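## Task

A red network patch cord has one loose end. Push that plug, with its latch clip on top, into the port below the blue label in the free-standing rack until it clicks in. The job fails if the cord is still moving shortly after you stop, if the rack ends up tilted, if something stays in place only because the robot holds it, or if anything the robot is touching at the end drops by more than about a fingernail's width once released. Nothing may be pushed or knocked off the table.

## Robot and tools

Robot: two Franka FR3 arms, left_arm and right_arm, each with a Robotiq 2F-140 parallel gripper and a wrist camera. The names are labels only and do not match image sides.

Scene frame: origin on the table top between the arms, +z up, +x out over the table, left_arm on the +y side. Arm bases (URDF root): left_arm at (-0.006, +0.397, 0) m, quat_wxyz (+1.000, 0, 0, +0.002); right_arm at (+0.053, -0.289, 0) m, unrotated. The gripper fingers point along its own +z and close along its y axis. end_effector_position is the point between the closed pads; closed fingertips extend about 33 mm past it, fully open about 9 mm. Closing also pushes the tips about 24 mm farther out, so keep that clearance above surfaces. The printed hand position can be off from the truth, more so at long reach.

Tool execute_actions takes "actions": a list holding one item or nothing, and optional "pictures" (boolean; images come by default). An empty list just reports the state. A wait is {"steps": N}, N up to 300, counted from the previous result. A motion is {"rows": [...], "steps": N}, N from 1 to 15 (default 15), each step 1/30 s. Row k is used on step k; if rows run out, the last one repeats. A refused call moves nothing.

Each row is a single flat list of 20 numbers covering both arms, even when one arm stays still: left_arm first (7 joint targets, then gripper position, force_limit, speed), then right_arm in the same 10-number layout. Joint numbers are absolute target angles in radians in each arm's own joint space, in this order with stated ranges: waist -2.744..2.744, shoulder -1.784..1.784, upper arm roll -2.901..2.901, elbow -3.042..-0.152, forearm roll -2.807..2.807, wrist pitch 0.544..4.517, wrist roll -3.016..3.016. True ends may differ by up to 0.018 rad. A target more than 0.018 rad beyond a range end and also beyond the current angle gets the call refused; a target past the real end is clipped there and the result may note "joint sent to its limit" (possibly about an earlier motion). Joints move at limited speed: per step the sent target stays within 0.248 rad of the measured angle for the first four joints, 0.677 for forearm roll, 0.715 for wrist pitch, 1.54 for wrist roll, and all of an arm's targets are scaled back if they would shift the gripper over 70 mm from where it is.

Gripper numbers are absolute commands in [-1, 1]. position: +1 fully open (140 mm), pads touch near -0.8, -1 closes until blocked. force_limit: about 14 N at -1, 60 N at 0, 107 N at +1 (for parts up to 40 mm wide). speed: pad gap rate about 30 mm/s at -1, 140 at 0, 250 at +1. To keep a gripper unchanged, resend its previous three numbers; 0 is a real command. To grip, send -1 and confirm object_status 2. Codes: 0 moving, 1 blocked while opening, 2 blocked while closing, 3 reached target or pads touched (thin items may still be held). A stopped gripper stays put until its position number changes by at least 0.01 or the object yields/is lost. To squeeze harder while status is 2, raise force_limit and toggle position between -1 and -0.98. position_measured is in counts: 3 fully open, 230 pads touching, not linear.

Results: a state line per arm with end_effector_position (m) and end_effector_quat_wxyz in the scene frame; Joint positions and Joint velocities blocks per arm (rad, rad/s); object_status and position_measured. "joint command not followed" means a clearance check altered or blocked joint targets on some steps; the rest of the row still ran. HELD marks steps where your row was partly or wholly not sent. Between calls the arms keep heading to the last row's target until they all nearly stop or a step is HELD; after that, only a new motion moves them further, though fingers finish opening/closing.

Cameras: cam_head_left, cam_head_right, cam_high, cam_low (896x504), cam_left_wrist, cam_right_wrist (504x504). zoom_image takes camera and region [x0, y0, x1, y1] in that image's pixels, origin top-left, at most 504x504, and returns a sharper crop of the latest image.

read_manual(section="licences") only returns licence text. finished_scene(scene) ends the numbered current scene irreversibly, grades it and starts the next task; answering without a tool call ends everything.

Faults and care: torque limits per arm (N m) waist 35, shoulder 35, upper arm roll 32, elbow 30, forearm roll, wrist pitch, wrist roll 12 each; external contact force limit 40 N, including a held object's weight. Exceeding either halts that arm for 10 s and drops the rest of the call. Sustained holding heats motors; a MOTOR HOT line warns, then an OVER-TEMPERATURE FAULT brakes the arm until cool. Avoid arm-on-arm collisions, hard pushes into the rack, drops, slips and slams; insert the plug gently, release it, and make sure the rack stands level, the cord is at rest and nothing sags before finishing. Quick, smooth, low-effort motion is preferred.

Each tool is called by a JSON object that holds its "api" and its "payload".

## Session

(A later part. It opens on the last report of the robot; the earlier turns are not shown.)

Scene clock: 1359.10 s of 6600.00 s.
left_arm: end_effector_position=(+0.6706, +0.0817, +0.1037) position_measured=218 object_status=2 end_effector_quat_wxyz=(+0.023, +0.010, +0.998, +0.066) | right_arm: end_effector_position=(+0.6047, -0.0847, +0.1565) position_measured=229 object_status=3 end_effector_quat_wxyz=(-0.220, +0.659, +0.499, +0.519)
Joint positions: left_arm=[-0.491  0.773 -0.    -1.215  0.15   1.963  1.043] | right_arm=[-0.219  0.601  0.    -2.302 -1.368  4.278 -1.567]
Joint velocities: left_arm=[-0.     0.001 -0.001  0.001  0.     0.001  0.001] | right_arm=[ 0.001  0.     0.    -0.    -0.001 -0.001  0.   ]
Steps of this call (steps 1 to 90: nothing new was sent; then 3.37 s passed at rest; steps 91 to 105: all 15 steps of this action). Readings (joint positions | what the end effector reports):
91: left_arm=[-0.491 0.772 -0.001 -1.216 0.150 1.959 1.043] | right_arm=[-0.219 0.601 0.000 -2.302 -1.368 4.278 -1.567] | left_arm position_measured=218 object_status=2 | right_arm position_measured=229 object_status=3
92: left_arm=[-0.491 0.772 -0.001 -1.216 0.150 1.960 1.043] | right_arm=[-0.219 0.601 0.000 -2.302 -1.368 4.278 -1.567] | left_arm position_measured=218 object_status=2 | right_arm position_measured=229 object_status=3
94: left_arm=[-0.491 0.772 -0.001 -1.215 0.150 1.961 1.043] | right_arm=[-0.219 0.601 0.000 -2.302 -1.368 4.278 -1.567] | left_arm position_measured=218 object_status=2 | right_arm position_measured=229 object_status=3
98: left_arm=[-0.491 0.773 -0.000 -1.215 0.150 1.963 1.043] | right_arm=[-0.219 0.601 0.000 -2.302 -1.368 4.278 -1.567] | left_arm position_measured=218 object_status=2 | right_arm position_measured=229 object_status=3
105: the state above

{"api": "execute_actions", "payload": {"actions": [{"rows":[[-0.4837,0.7685,0.007,-1.203,0.156,1.994,1.043,-1,0.3,-0.6,-0.22,0.6,0,-2.3,-1.37,4.28,-1.571,-0.8,0,0],[-0.4835,0.7693,0.007,-1.2018,0.156,1.995,1.043,-1,0.3,-0.6,-0.22,0.6,0,-2.3,-1.37,4.28,-1.571,-0.8,0,0],[-0.4833,0.770,0.007,-1.2006,0.156,1.995,1.043,-1,0.3,-0.6,-0.22,0.6,0,-2.3,-1.37,4.28,-1.571,-0.8,0,0],[-0.4831,0.7708,0.007,-1.1994,0.156,1.995,1.043,-1,0.3,-0.6,-0.22,0.6,0,-2.3,-1.37,4.28,-1.571,-0.8,0,0],[-0.4829,0.7716,0.007,-1.1982,0.156,1.995,1.043,-1,0.3,-0.6,-0.22,0.6,0,-2.3,-1.37,4.28,-1.571,-0.8,0,0],[-0.4827,0.7724,0.007,-1.197,0.156,1.995,1.043,-1,0.3,-0.6,-0.22,0.6,0,-2.3,-1.37,4.28,-1.571,-0.8,0,0],[-0.4825,0.7731,0.007,-1.1958,0.156,1.995,1.043,-1,0.3,-0.6,-0.22,0.6,0,-2.3,-1.37,4.28,-1.571,-0.8,0,0],[-0.4823,0.7739,0.007,-1.1946,0.156,1.995,1.043,-1,0.3,-0.6,-0.22,0.6,0,-2.3,-1.37,4.28,-1.571,-0.8,0,0],[-0.4821,0.7747,0.007,-1.1934,0.156,1.995,1.043,-1,0.3,-0.6,-0.22,0.6,0,-2.3,-1.37,4.28,-1.571,-0.8,0,0],[-0.4819,0.7755,0.007,-1.1922,0.156,1.995,1.043,-1,0.3,-0.6,-0.22,0.6,0,-2.3,-1.37,4.28,-1.571,-0.8,0,0],[-0.4817,0.7762,0.007,-1.191,0.156,1.995,1.043,-1,0.3,-0.6,-0.22,0.6,0,-2.3,-1.37,4.28,-1.571,-0.8,0,0]],"steps":15}]}}

{"api": "zoom_image", "payload": {"camera": "cam_right_wrist", "region": [215, 180, 285, 250]}}

{"api": "zoom_image", "payload": {"camera": "cam_left_wrist", "region": [215, 240, 295, 320]}}

Scene clock: 1369.93 s of 6600.00 s.
left_arm: end_effector_position=(+0.6730, +0.0816, +0.1038) position_measured=218 object_status=2 end_effector_quat_wxyz=(+0.024, +0.009, +0.998, +0.066) | right_arm: end_effector_position=(+0.6047, -0.0847, +0.1565) position_measured=229 object_status=3 end_effector_quat_wxyz=(-0.220, +0.659, +0.499, +0.519)
Joint positions: left_arm=[-0.49   0.78   0.    -1.203  0.15   1.96   1.043] | right_arm=[-0.219  0.601  0.    -2.302 -1.368  4.278 -1.567]
Joint velocities: left_arm=[-0.001  0.004 -0.002  0.006  0.    -0.006 -0.001] | right_arm=[-0.001  0.001  0.    -0.001 -0.001  0.    -0.001]
Steps of this call (steps 1 to 15: the robot went on to your last target; steps 16 to 90: nothing new was sent; then 7.33 s passed at rest; steps 91 to 105: all 15 steps of this action). Readings (joint positions | what the end effector reports):
91: left_arm=[-0.491 0.773 -0.000 -1.214 0.150 1.964 1.043] | right_arm=[-0.219 0.601 0.000 -2.302 -1.368 4.278 -1.567] | left_arm position_measured=218 object_status=2 | right_arm position_measured=229 object_status=3
92: left_arm=[-0.491 0.774 -0.000 -1.214 0.150 1.964 1.043] | right_arm=[-0.219 0.601 0.000 -2.302 -1.368 4.278 -1.567] | left_arm position_measured=218 object_status=2 | right_arm position_measured=229 object_status=3
94: left_arm=[-0.491 0.775 0.000 -1.212 0.150 1.964 1.043] | right_arm=[-0.219 0.601 0.000 -2.302 -1.368 4.278 -1.567] | left_arm position_measured=218 object_status=2 | right_arm position_measured=229 object_status=3
98: left_arm=[-0.490 0.777 0.000 -1.208 0.150 1.964 1.043] | right_arm=[-0.219 0.601 0.000 -2.302 -1.368 4.278 -1.567] | left_arm position_measured=218 object_status=2 | right_arm position_measured=229 object_status=3
105: the state above

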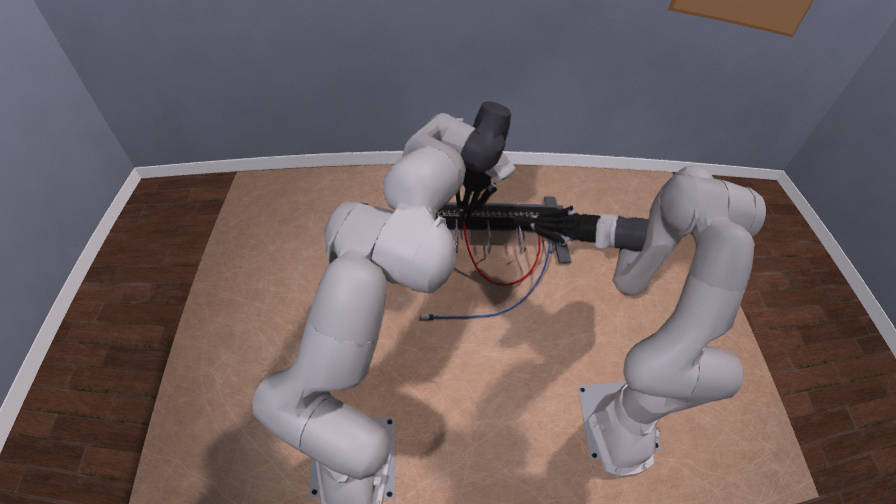

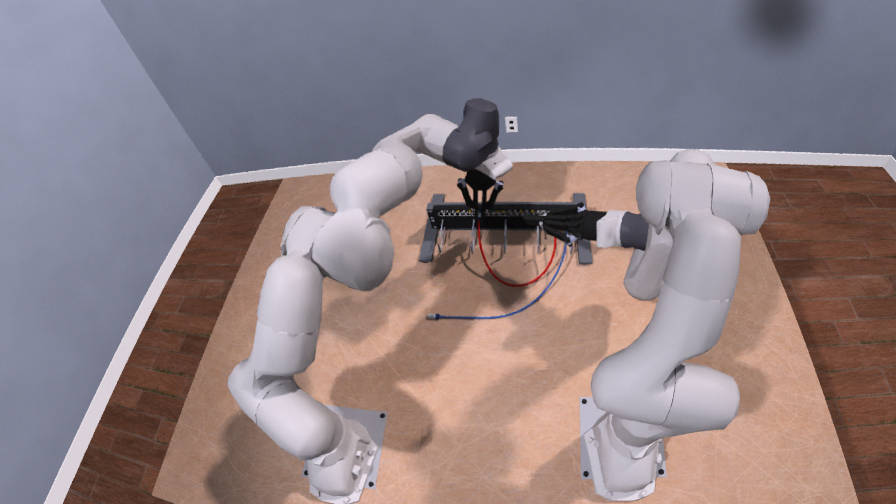

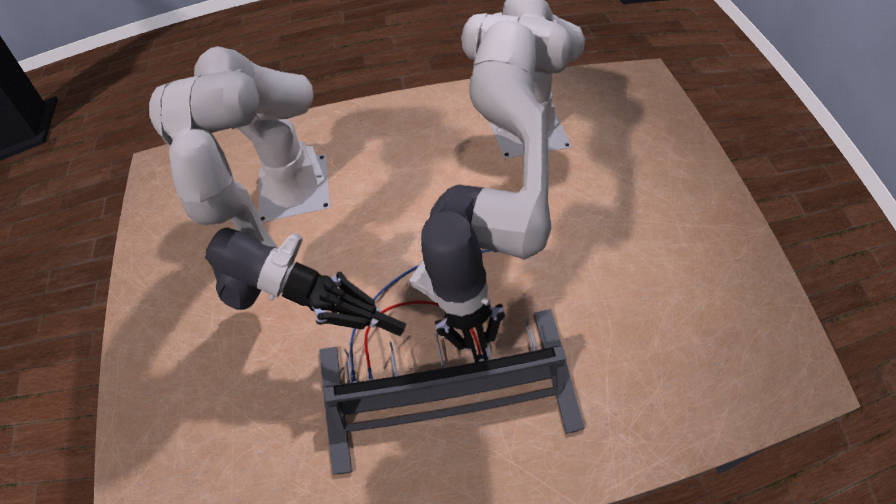

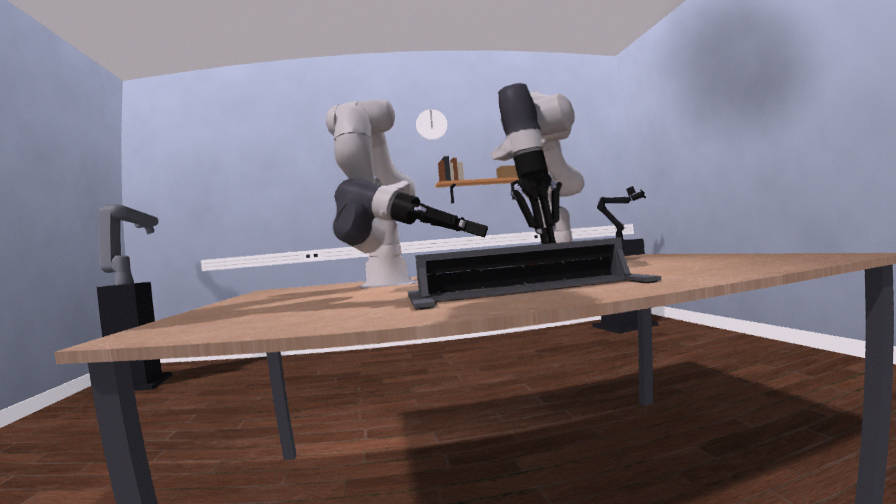

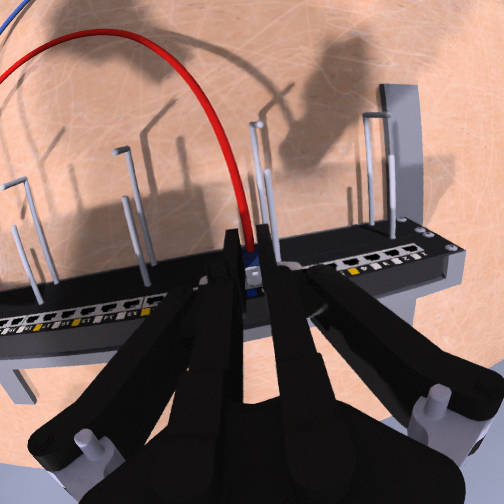

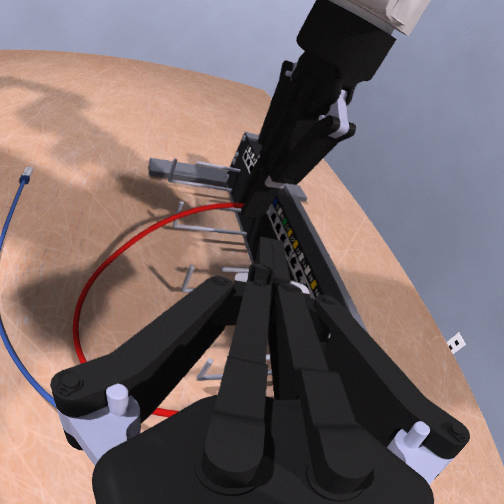

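Region (215, 180, 285, 250) of cam_right_wrist's 504x504 image, scaled by 7.200, with more detail than that image has.

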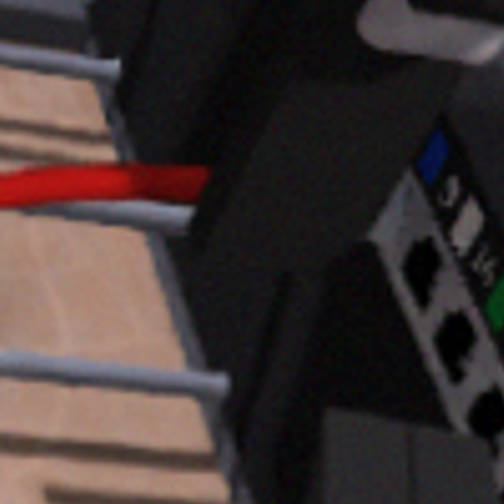

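Region (215, 240, 295, 320) of cam_left_wrist's 504x504 image, scaled by 6.300, with more detail than that image has.

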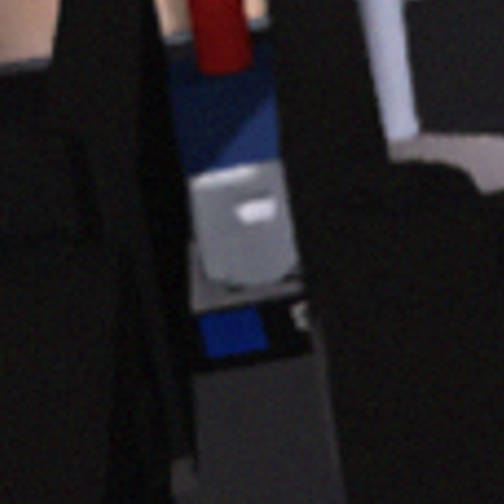

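{"api": "execute_actions", "payload": {"actions": []}}

Scene clock: 1383.23 s of 6600.00 s.
left_arm: end_effector_position=(+0.6730, +0.0816, +0.1038) position_measured=218 object_status=2 end_effector_quat_wxyz=(+0.024, +0.009, +0.998, +0.066) | right_arm: end_effector_position=(+0.6047, -0.0847, +0.1565) position_measured=229 object_status=3 end_effector_quat_wxyz=(-0.220, +0.659, +0.499, +0.519)
Joint positions: left_arm=[-0.49   0.78   0.    -1.202  0.15   1.96   1.043] | right_arm=[-0.219  0.601  0.    -2.302 -1.368  4.278 -1.567]
Joint velocities: left_arm=[-0.001  0.    -0.002 -0.001 -0.002  0.001 -0.001] | right_arm=[ 0.    -0.     0.001 -0.002  0.     0.    -0.001]
Steps of this call (steps 1 to 15: the robot went on to your last target; steps 16 to 90: nothing new was sent; then 10.30 s passed at rest). Readings (joint positions | what the end effector reports):
1: left_arm=[-0.490 0.780 0.000 -1.203 0.150 1.960 1.043] | right_arm=[-0.219 0.601 0.000 -2.302 -1.368 4.278 -1.567] | left_arm position_measured=218 object_status=2 | right_arm position_measured=229 object_status=3
2: left_arm=[-0.490 0.780 0.000 -1.203 0.150 1.960 1.043] | right_arm=[-0.219 0.601 0.000 -2.302 -1.368 4.278 -1.567] | left_arm position_measured=218 object_status=2 | right_arm position_measured=229 object_status=3
4: left_arm=[-0.490 0.780 0.000 -1.202 0.150 1.960 1.043] | right_arm=[-0.219 0.601 0.000 -2.302 -1.368 4.278 -1.567] | left_arm position_measured=218 object_status=2 | right_arm position_measured=229 object_status=3
8: left_arm=[-0.490 0.780 0.000 -1.202 0.150 1.960 1.043] | right_arm=[-0.219 0.601 0.000 -2.302 -1.368 4.278 -1.567] | left_arm position_measured=218 object_status=2 | right_arm position_measured=229 object_status=3
90: the state above
All arms were judged still, so your last target was given up. Only a new action makes them travel on or press farther. Fingers that are still opening or closing keep moving.

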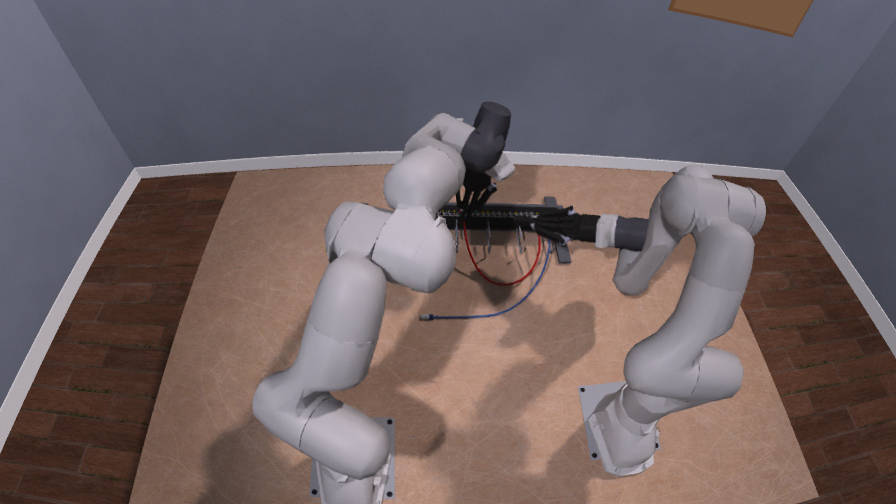

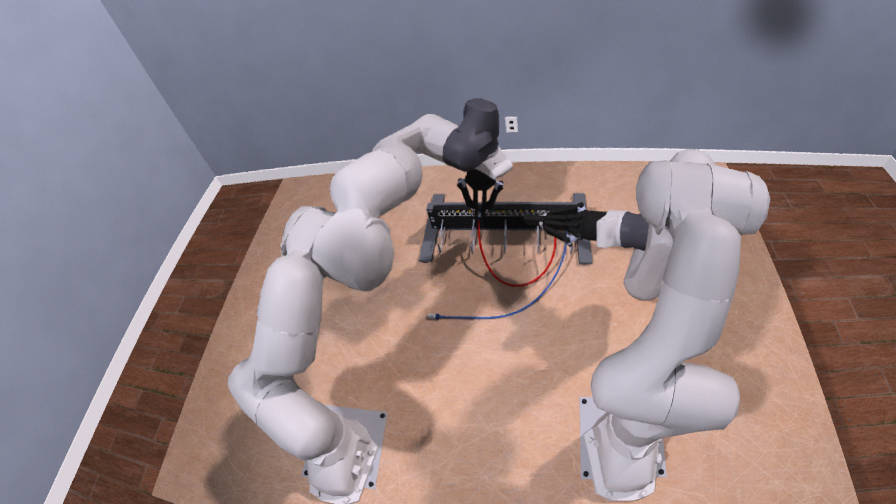

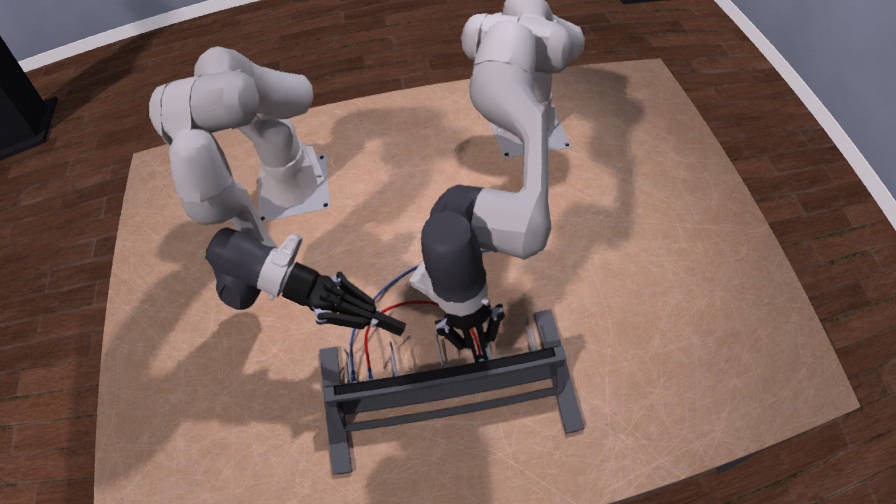

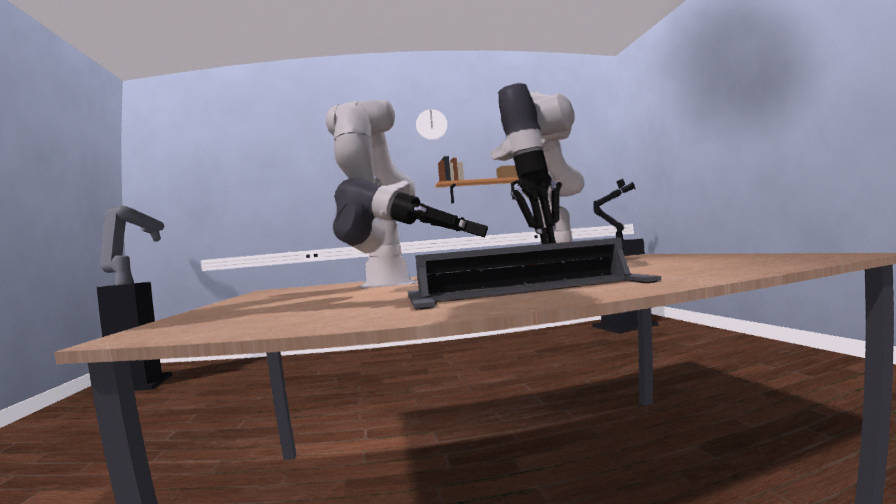

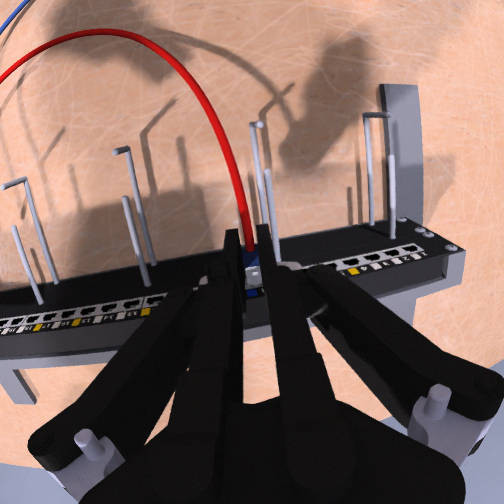

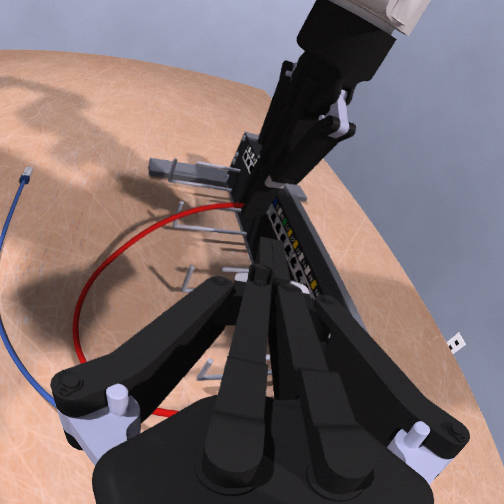

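{"api": "zoom_image", "payload": {"camera": "cam_right_wrist", "region": [215, 170, 305, 260]}}

{"api": "zoom_image", "payload": {"camera": "cam_left_wrist", "region": [215, 230, 305, 320]}}

Region (215, 170, 305, 260) of cam_right_wrist's 504x504 image, scaled by 5.600, with more detail than that image has.

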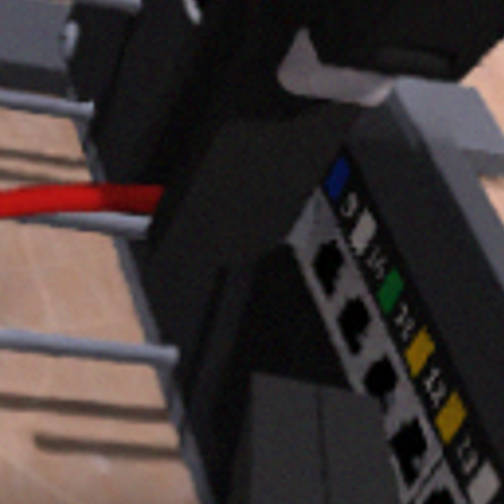

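Region (215, 230, 305, 320) of cam_left_wrist's 504x504 image, scaled by 5.600, with more detail than that image has.

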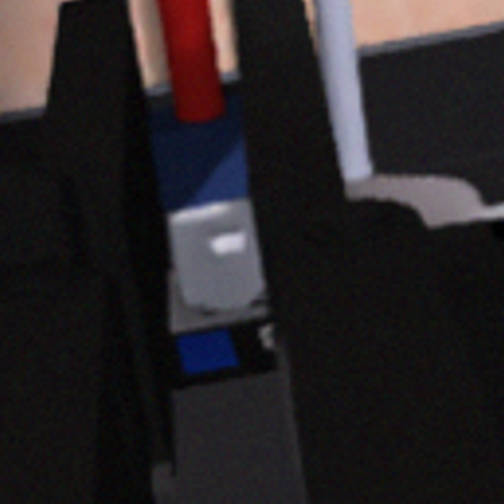

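{"api": "execute_actions", "payload": {"actions": [{"rows": [[-0.486,0.778,0.004,-1.197,0.153,1.978,1.043,-1,0.3,-0.6,-0.22,0.6,0,-2.3,-1.37,4.28,-1.571,-0.8,0,0],[-0.488,0.779,0.002,-1.200,0.151,1.968,1.043,-1,0.3,-0.6,-0.22,0.6,0,-2.3,-1.37,4.28,-1.571,-0.8,0,0],[-0.490,0.780,0.0,-1.202,0.150,1.960,1.043,-1,0.3,-0.6,-0.22,0.6,0,-2.3,-1.37,4.28,-1.571,-0.8,0,0],[-0.490,0.780,0.0,-1.202,0.150,1.960,1.043,-1,0.3,-0.6,-0.22,0.6,0,-2.3,-1.37,4.28,-1.571,-0.8,0,0],[-0.490,0.780,0.0,-1.202,0.150,1.960,1.043,-1,0.3,-0.6,-0.22,0.6,0,-2.3,-1.37,4.28,-1.571,-0.8,0,0],[-0.490,0.780,0.0,-1.202,0.150,1.960,1.043,-1,0.3,-0.6,-0.22,0.6,0,-2.3,-1.37,4.28,-1.571,-0.8,0,0],[-0.490,0.780,0.0,-1.202,0.150,1.960,1.043,-0.62,0.3,-0.8,-0.22,0.6,0,-2.3,-1.37,4.28,-1.571,-0.8,0,0]], "steps": 15}], "pictures": false}}

{"api": "execute_actions", "payload": {"actions": [{"steps": 10}]}}

Scene clock: 1403.30 s of 6600.00 s.
left_arm: end_effector_position=(+0.6727, +0.0816, +0.1037) position_measured=208 object_status=0 end_effector_quat_wxyz=(+0.023, +0.009, +0.998, +0.066) | right_arm: end_effector_position=(+0.6047, -0.0847, +0.1565) position_measured=229 object_status=3 end_effector_quat_wxyz=(-0.220, +0.659, +0.499, +0.519)
Joint positions: left_arm=[-0.49   0.78  -0.    -1.202  0.15   1.959  1.043] | right_arm=[-0.219  0.601  0.    -2.302 -1.368  4.278 -1.567]
Joint velocities: left_arm=[ 0.    -0.    -0.    -0.001 -0.    -0.    -0.002] | right_arm=[-0.001 -0.     0.002 -0.001  0.    -0.     0.001]
Steps of this call (steps 1 to 90: nothing new was sent; then 16.57 s passed at rest; steps 91 to 105: all 15 steps of this action). Readings (joint positions | what the end effector reports):
91: left_arm=[-0.490 0.780 0.000 -1.202 0.150 1.959 1.043] | right_arm=[-0.219 0.601 0.000 -2.302 -1.368 4.278 -1.567] | left_arm position_measured=218 object_status=2 | right_arm position_measured=229 object_status=3
92: left_arm=[-0.490 0.780 -0.000 -1.202 0.150 1.959 1.043] | right_arm=[-0.219 0.601 0.000 -2.302 -1.368 4.278 -1.567] | left_arm position_measured=218 object_status=2 | right_arm position_measured=229 object_status=3
94: left_arm=[-0.490 0.780 -0.000 -1.202 0.150 1.959 1.043] | right_arm=[-0.219 0.601 0.000 -2.302 -1.368 4.278 -1.567] | left_arm position_measured=218 object_status=2 | right_arm position_measured=229 object_status=3
98: left_arm=[-0.490 0.780 -0.000 -1.202 0.150 1.959 1.043] | right_arm=[-0.219 0.601 0.000 -2.302 -1.368 4.278 -1.567] | left_arm position_measured=218 object_status=0 | right_arm position_measured=229 object_status=3
105: the state above

Scene clock: 1403.63 s of 6600.00 s.
left_arm: end_effector_position=(+0.6727, +0.0816, +0.1037) position_measured=208 object_status=3 end_effector_quat_wxyz=(+0.023, +0.009, +0.998, +0.066) | right_arm: end_effector_position=(+0.6047, -0.0847, +0.1565) position_measured=229 object_status=3 end_effector_quat_wxyz=(-0.220, +0.659, +0.499, +0.519)
Joint positions: left_arm=[-0.49   0.78  -0.    -1.202  0.15   1.959  1.043] | right_arm=[-0.219  0.601  0.    -2.302 -1.368  4.278 -1.567]
Joint velocities: left_arm=[ 0.001 -0.     0.    -0.001  0.    -0.    -0.002] | right_arm=[ 0.    -0.001 -0.001  0.001  0.     0.     0.001]
Steps of this call (steps 1 to 10: the robot went on to your last target). Readings (joint positions | what the end effector reports):
1: left_arm=[-0.490 0.780 -0.000 -1.202 0.150 1.959 1.043] | right_arm=[-0.219 0.601 0.000 -2.302 -1.368 4.278 -1.567] | left_arm position_measured=208 object_status=0 | right_arm position_measured=229 object_status=3
2: left_arm=[-0.490 0.780 -0.000 -1.202 0.150 1.959 1.043] | right_arm=[-0.219 0.601 0.000 -2.302 -1.368 4.278 -1.567] | left_arm position_measured=208 object_status=0 | right_arm position_measured=229 object_status=3
4: left_arm=[-0.490 0.780 -0.000 -1.202 0.150 1.959 1.043] | right_arm=[-0.219 0.601 0.000 -2.302 -1.368 4.278 -1.567] | left_arm position_measured=208 object_status=0 | right_arm position_measured=229 object_status=3
8: left_arm=[-0.490 0.780 -0.000 -1.202 0.150 1.959 1.043] | right_arm=[-0.219 0.601 0.000 -2.302 -1.368 4.278 -1.567] | left_arm position_measured=208 object_status=3 | right_arm position_measured=229 object_status=3
10: the state above

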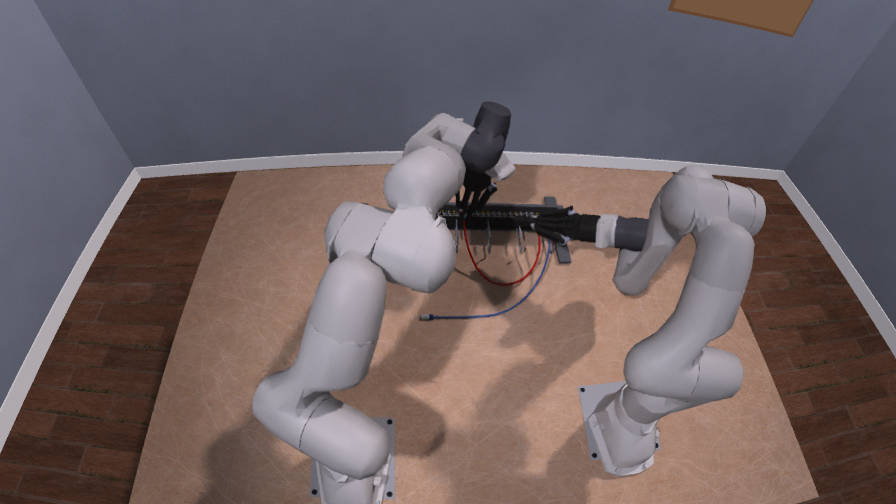

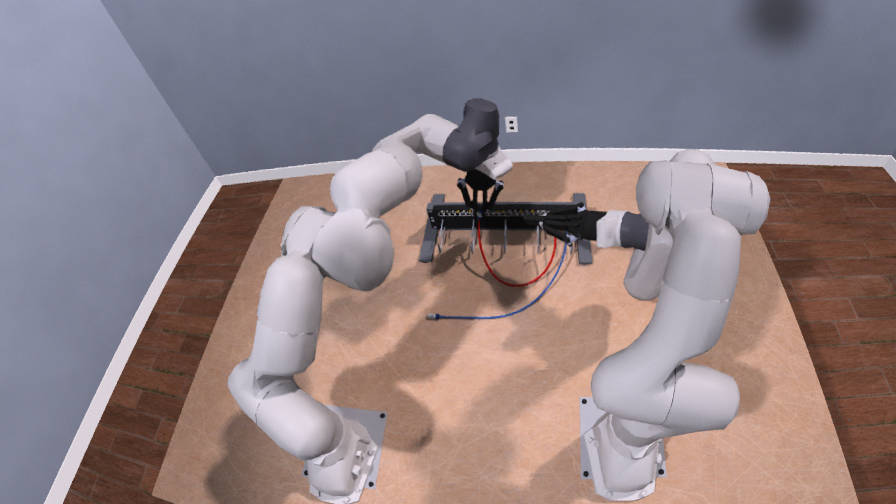

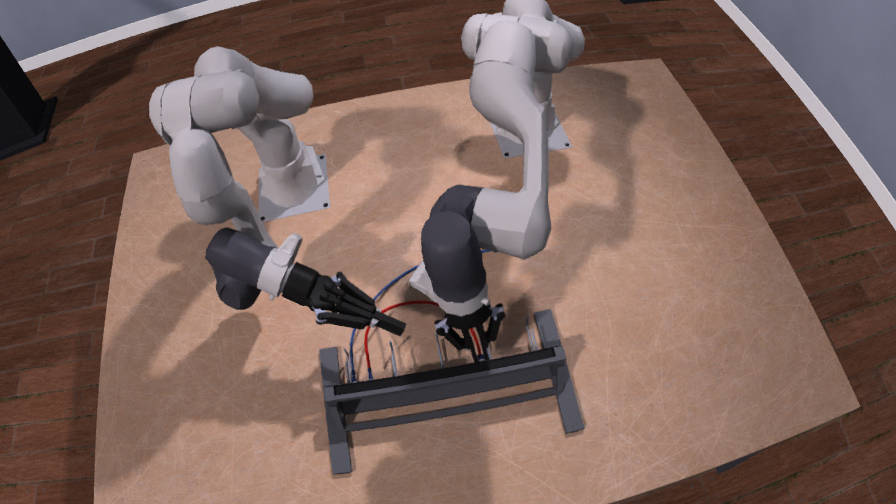

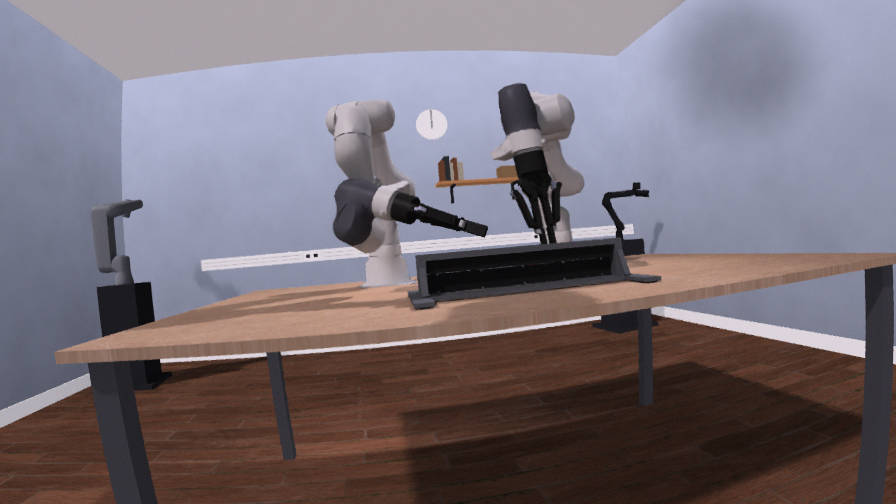

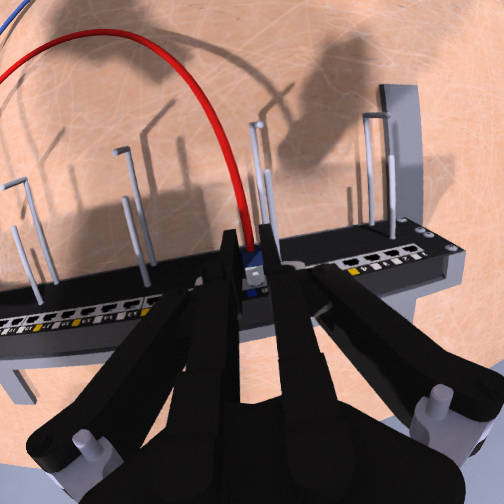

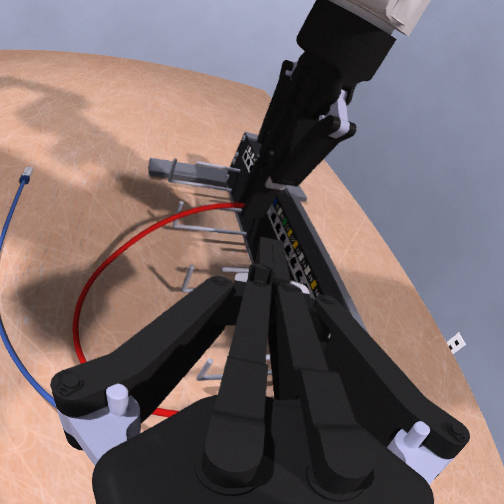

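{"api": "zoom_image", "payload": {"camera": "cam_left_wrist", "region": [215, 230, 305, 320]}}

Region (215, 230, 305, 320) of cam_left_wrist's 504x504 image, scaled by 5.600, with more detail than that image has.

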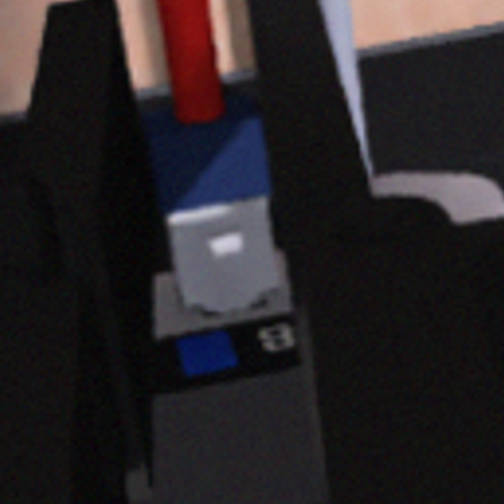

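{"api": "execute_actions", "payload": {"actions": [{"rows": [[-0.490,0.780,0.0,-1.202,0.150,1.960,1.043,-0.58,0.3,-0.8,-0.22,0.6,0,-2.3,-1.37,4.28,-1.571,-0.8,0,0],[-0.490,0.780,0.0,-1.202,0.150,1.962,1.042,-0.58,0.3,-0.8,-0.22,0.6,0,-2.3,-1.37,4.28,-1.571,-0.8,0,0],[-0.4905,0.777,0.0,-1.207,0.150,1.964,1.041,-0.58,0.3,-0.8,-0.22,0.6,0,-2.3,-1.37,4.28,-1.571,-0.8,0,0],[-0.491,0.773,0.0,-1.214,0.150,1.967,1.040,-0.58,0.3,-0.8,-0.22,0.6,0,-2.3,-1.37,4.28,-1.571,-0.8,0,0],[-0.4916,0.769,0.0,-1.221,0.150,1.970,1.039,-0.58,0.3,-0.8,-0.22,0.6,0,-2.3,-1.37,4.28,-1.571,-0.8,0,0],[-0.4922,0.765,0.0,-1.228,0.150,1.973,1.038,-0.58,0.3,-0.8,-0.22,0.6,0,-2.3,-1.37,4.28,-1.571,-0.8,0,0],[-0.4928,0.761,0.0,-1.235,0.150,1.976,1.037,-0.58,0.3,-0.8,-0.22,0.6,0,-2.3,-1.37,4.28,-1.571,-0.8,0,0],[-0.4934,0.757,0.0,-1.242,0.150,1.979,1.036,-0.58,0.3,-0.8,-0.22,0.6,0,-2.3,-1.37,4.28,-1.571,-0.8,0,0],[-0.494,0.753,0.0,-1.249,0.150,1.982,1.035,-0.58,0.3,-0.8,-0.22,0.6,0,-2.3,-1.37,4.28,-1.571,-0.8,0,0],[-0.4946,0.749,0.0,-1.256,0.150,1.985,1.034,-0.58,0.3,-0.8,-0.22,0.6,0,-2.3,-1.37,4.28,-1.571,-0.8,0,0],[-0.4952,0.745,0.0,-1.263,0.150,1.988,1.033,-0.58,0.3,-0.8,-0.22,0.6,0,-2.3,-1.37,4.28,-1.571,-0.8,0,0],[-0.4958,0.741,0.0,-1.270,0.150,1.990,1.032,-0.58,0.3,-0.8,-0.22,0.6,0,-2.3,-1.37,4.28,-1.571,-0.8,0,0],[-0.4968,0.737,0.0,-1.277,0.150,1.992,1.031,-0.58,0.3,-0.8,-0.22,0.6,0,-2.3,-1.37,4.28,-1.571,-0.8,0,0],[-0.4975,0.735,0.0,-1.280,0.150,1.993,1.030,-0.58,0.3,-0.8,-0.22,0.6,0,-2.3,-1.37,4.28,-1.571,-0.8,0,0]], "steps": 15}], "pictures": false}}

{"api": "execute_actions", "payload": {"actions": [{"steps": 12}]}}

{"api": "zoom_image", "payload": {"camera": "cam_left_wrist", "region": [200, 210, 320, 330]}}

{"api": "zoom_image", "payload": {"camera": "cam_right_wrist", "region": [215, 170, 305, 260]}}

Scene clock: 1424.13 s of 6600.00 s.
left_arm: end_effector_position=(+0.6611, +0.0828, +0.1026) position_measured=202 object_status=3 end_effector_quat_wxyz=(+0.021, +0.012, +0.998, +0.067) | right_arm: end_effector_position=(+0.6047, -0.0847, +0.1565) position_measured=229 object_status=3 end_effector_quat_wxyz=(-0.220, +0.659, +0.499, +0.519)
Joint positions: left_arm=[-0.495  0.741 -0.    -1.271  0.15   1.983  1.041] | right_arm=[-0.219  0.601  0.    -2.302 -1.368  4.278 -1.567]
Joint velocities: left_arm=[-0.02  -0.062  0.001 -0.097  0.001  0.047 -0.012] | right_arm=[-0.001  0.    -0.001  0.001  0.     0.    -0.   ]
Steps of this call (steps 1 to 15: the robot went on to your last target; steps 16 to 90: nothing new was sent; then 17.00 s passed at rest; steps 91 to 105: all 15 steps of this action). Readings (joint positions | what the end effector reports):
91: left_arm=[-0.490 0.780 -0.000 -1.202 0.150 1.959 1.043] | right_arm=[-0.219 0.601 0.000 -2.302 -1.368 4.278 -1.567] | left_arm position_measured=208 object_status=0 | right_arm position_measured=229 object_status=3
92: left_arm=[-0.490 0.780 -0.000 -1.202 0.150 1.959 1.043] | right_arm=[-0.219 0.601 0.000 -2.302 -1.368 4.278 -1.567] | left_arm position_measured=205 object_status=0 | right_arm position_measured=229 object_status=3
94: left_arm=[-0.490 0.778 -0.000 -1.206 0.150 1.961 1.043] | right_arm=[-0.219 0.601 0.000 -2.302 -1.368 4.278 -1.567] | left_arm position_measured=202 object_status=0 | right_arm position_measured=229 object_status=3
98: left_arm=[-0.491 0.767 -0.000 -1.227 0.150 1.967 1.043] | right_arm=[-0.219 0.601 0.000 -2.302 -1.368 4.278 -1.567] | left_arm position_measured=202 object_status=0 | right_arm position_measured=229 object_status=3
105: the state above

Scene clock: 1424.53 s of 6600.00 s.
left_arm: end_effector_position=(+0.6608, +0.0816, +0.1030) position_measured=202 object_status=3 end_effector_quat_wxyz=(+0.022, +0.012, +0.998, +0.065) | right_arm: end_effector_position=(+0.6047, -0.0847, +0.1565) position_measured=229 object_status=3 end_effector_quat_wxyz=(-0.220, +0.659, +0.499, +0.519)
Joint positions: left_arm=[-0.496  0.737 -0.    -1.278  0.15   1.99   1.038] | right_arm=[-0.219  0.601  0.    -2.302 -1.368  4.278 -1.567]
Joint velocities: left_arm=[ 0.    -0.001  0.001 -0.    -0.     0.004 -0.002] | right_arm=[-0.002  0.003  0.     0.    -0.     0.     0.001]
Steps of this call (steps 1 to 12: the robot went on to your last target). Readings (joint positions | what the end effector reports):
1: left_arm=[-0.496 0.740 -0.000 -1.273 0.150 1.984 1.040] | right_arm=[-0.219 0.601 0.000 -2.302 -1.368 4.278 -1.567] | left_arm position_measured=202 object_status=3 | right_arm position_measured=229 object_status=3
2: left_arm=[-0.496 0.738 -0.000 -1.275 0.150 1.985 1.040] | right_arm=[-0.219 0.601 0.000 -2.302 -1.368 4.278 -1.567] | left_arm position_measured=202 object_status=3 | right_arm position_measured=229 object_status=3
4: left_arm=[-0.496 0.737 -0.000 -1.277 0.150 1.987 1.040] | right_arm=[-0.219 0.601 0.000 -2.302 -1.368 4.278 -1.567] | left_arm position_measured=202 object_status=3 | right_arm position_measured=229 object_status=3
8: left_arm=[-0.496 0.737 -0.000 -1.278 0.150 1.989 1.039] | right_arm=[-0.219 0.601 0.000 -2.302 -1.368 4.278 -1.567] | left_arm position_measured=202 object_status=3 | right_arm position_measured=229 object_status=3
12: the state above

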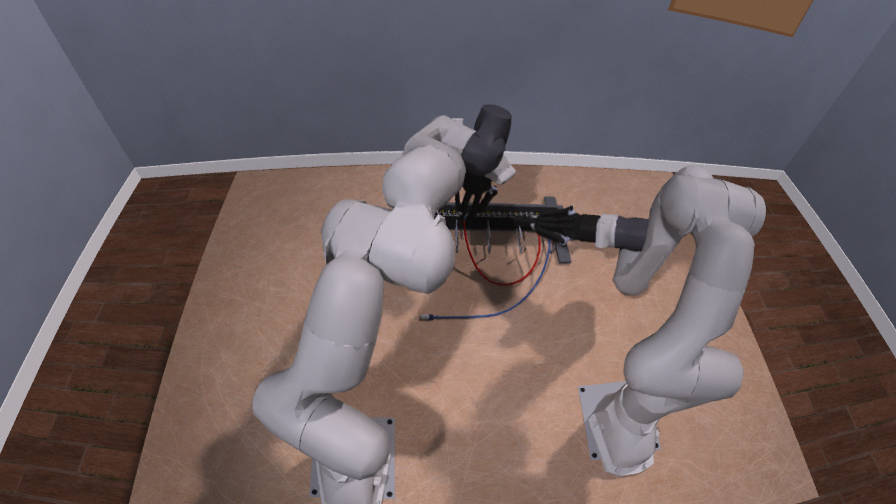

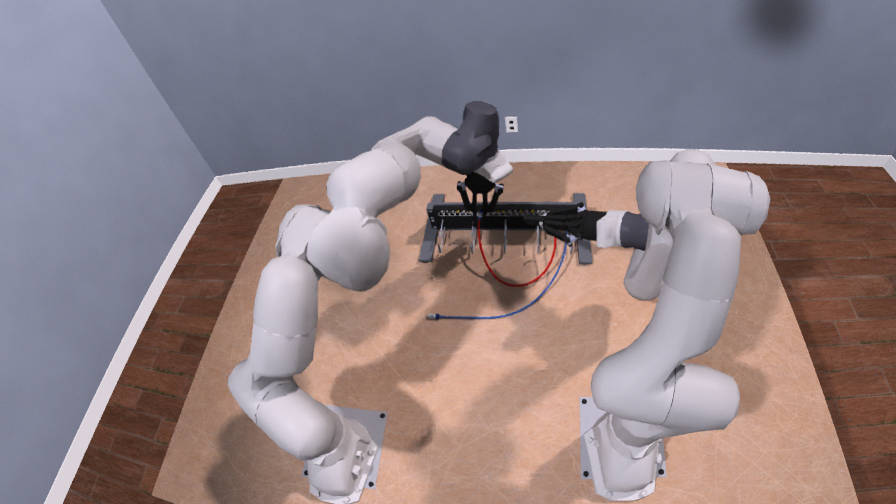

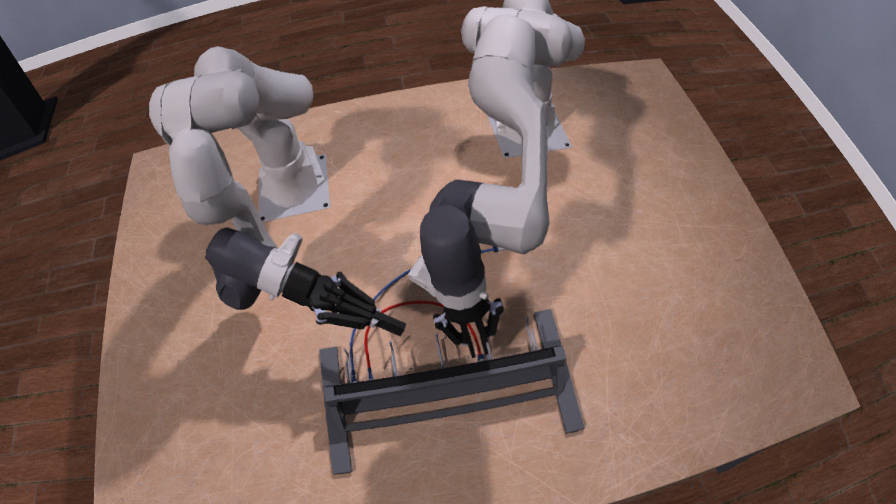

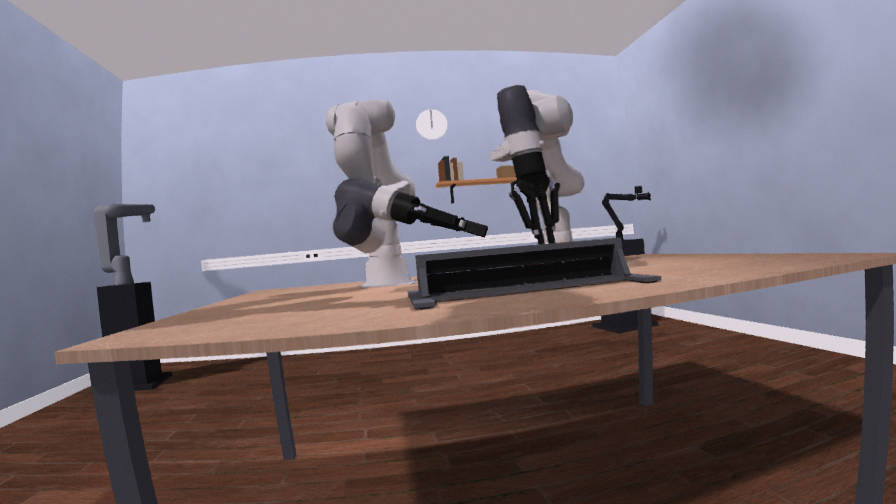

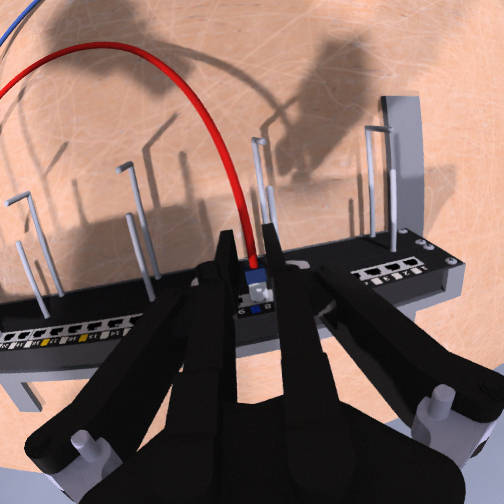

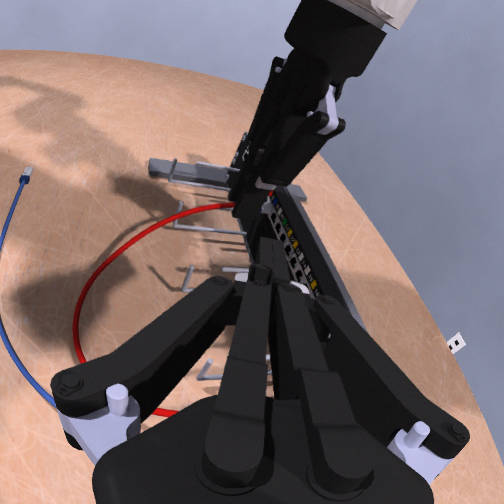

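Region (200, 210, 320, 330) of cam_left_wrist's 504x504 image, scaled by 4.200, with more detail than that image has.

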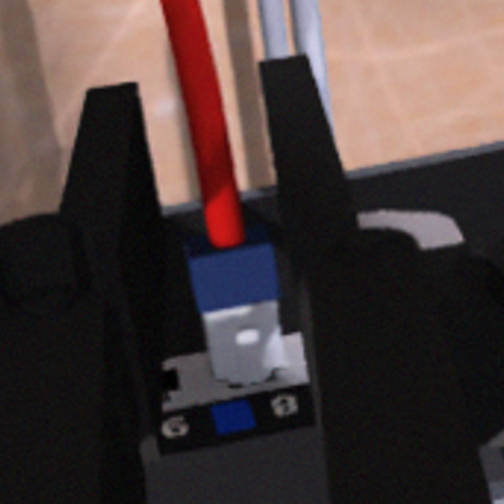

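Region (215, 170, 305, 260) of cam_right_wrist's 504x504 image, scaled by 5.600, with more detail than that image has.

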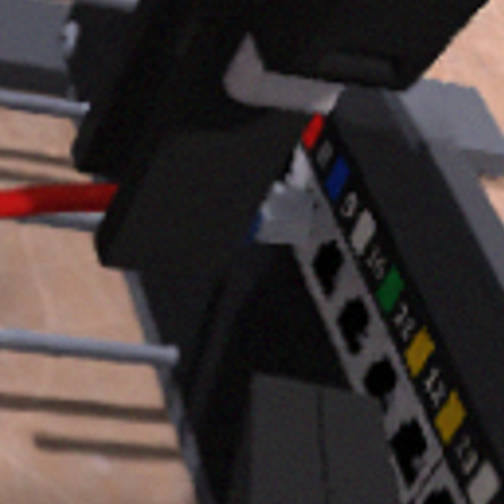

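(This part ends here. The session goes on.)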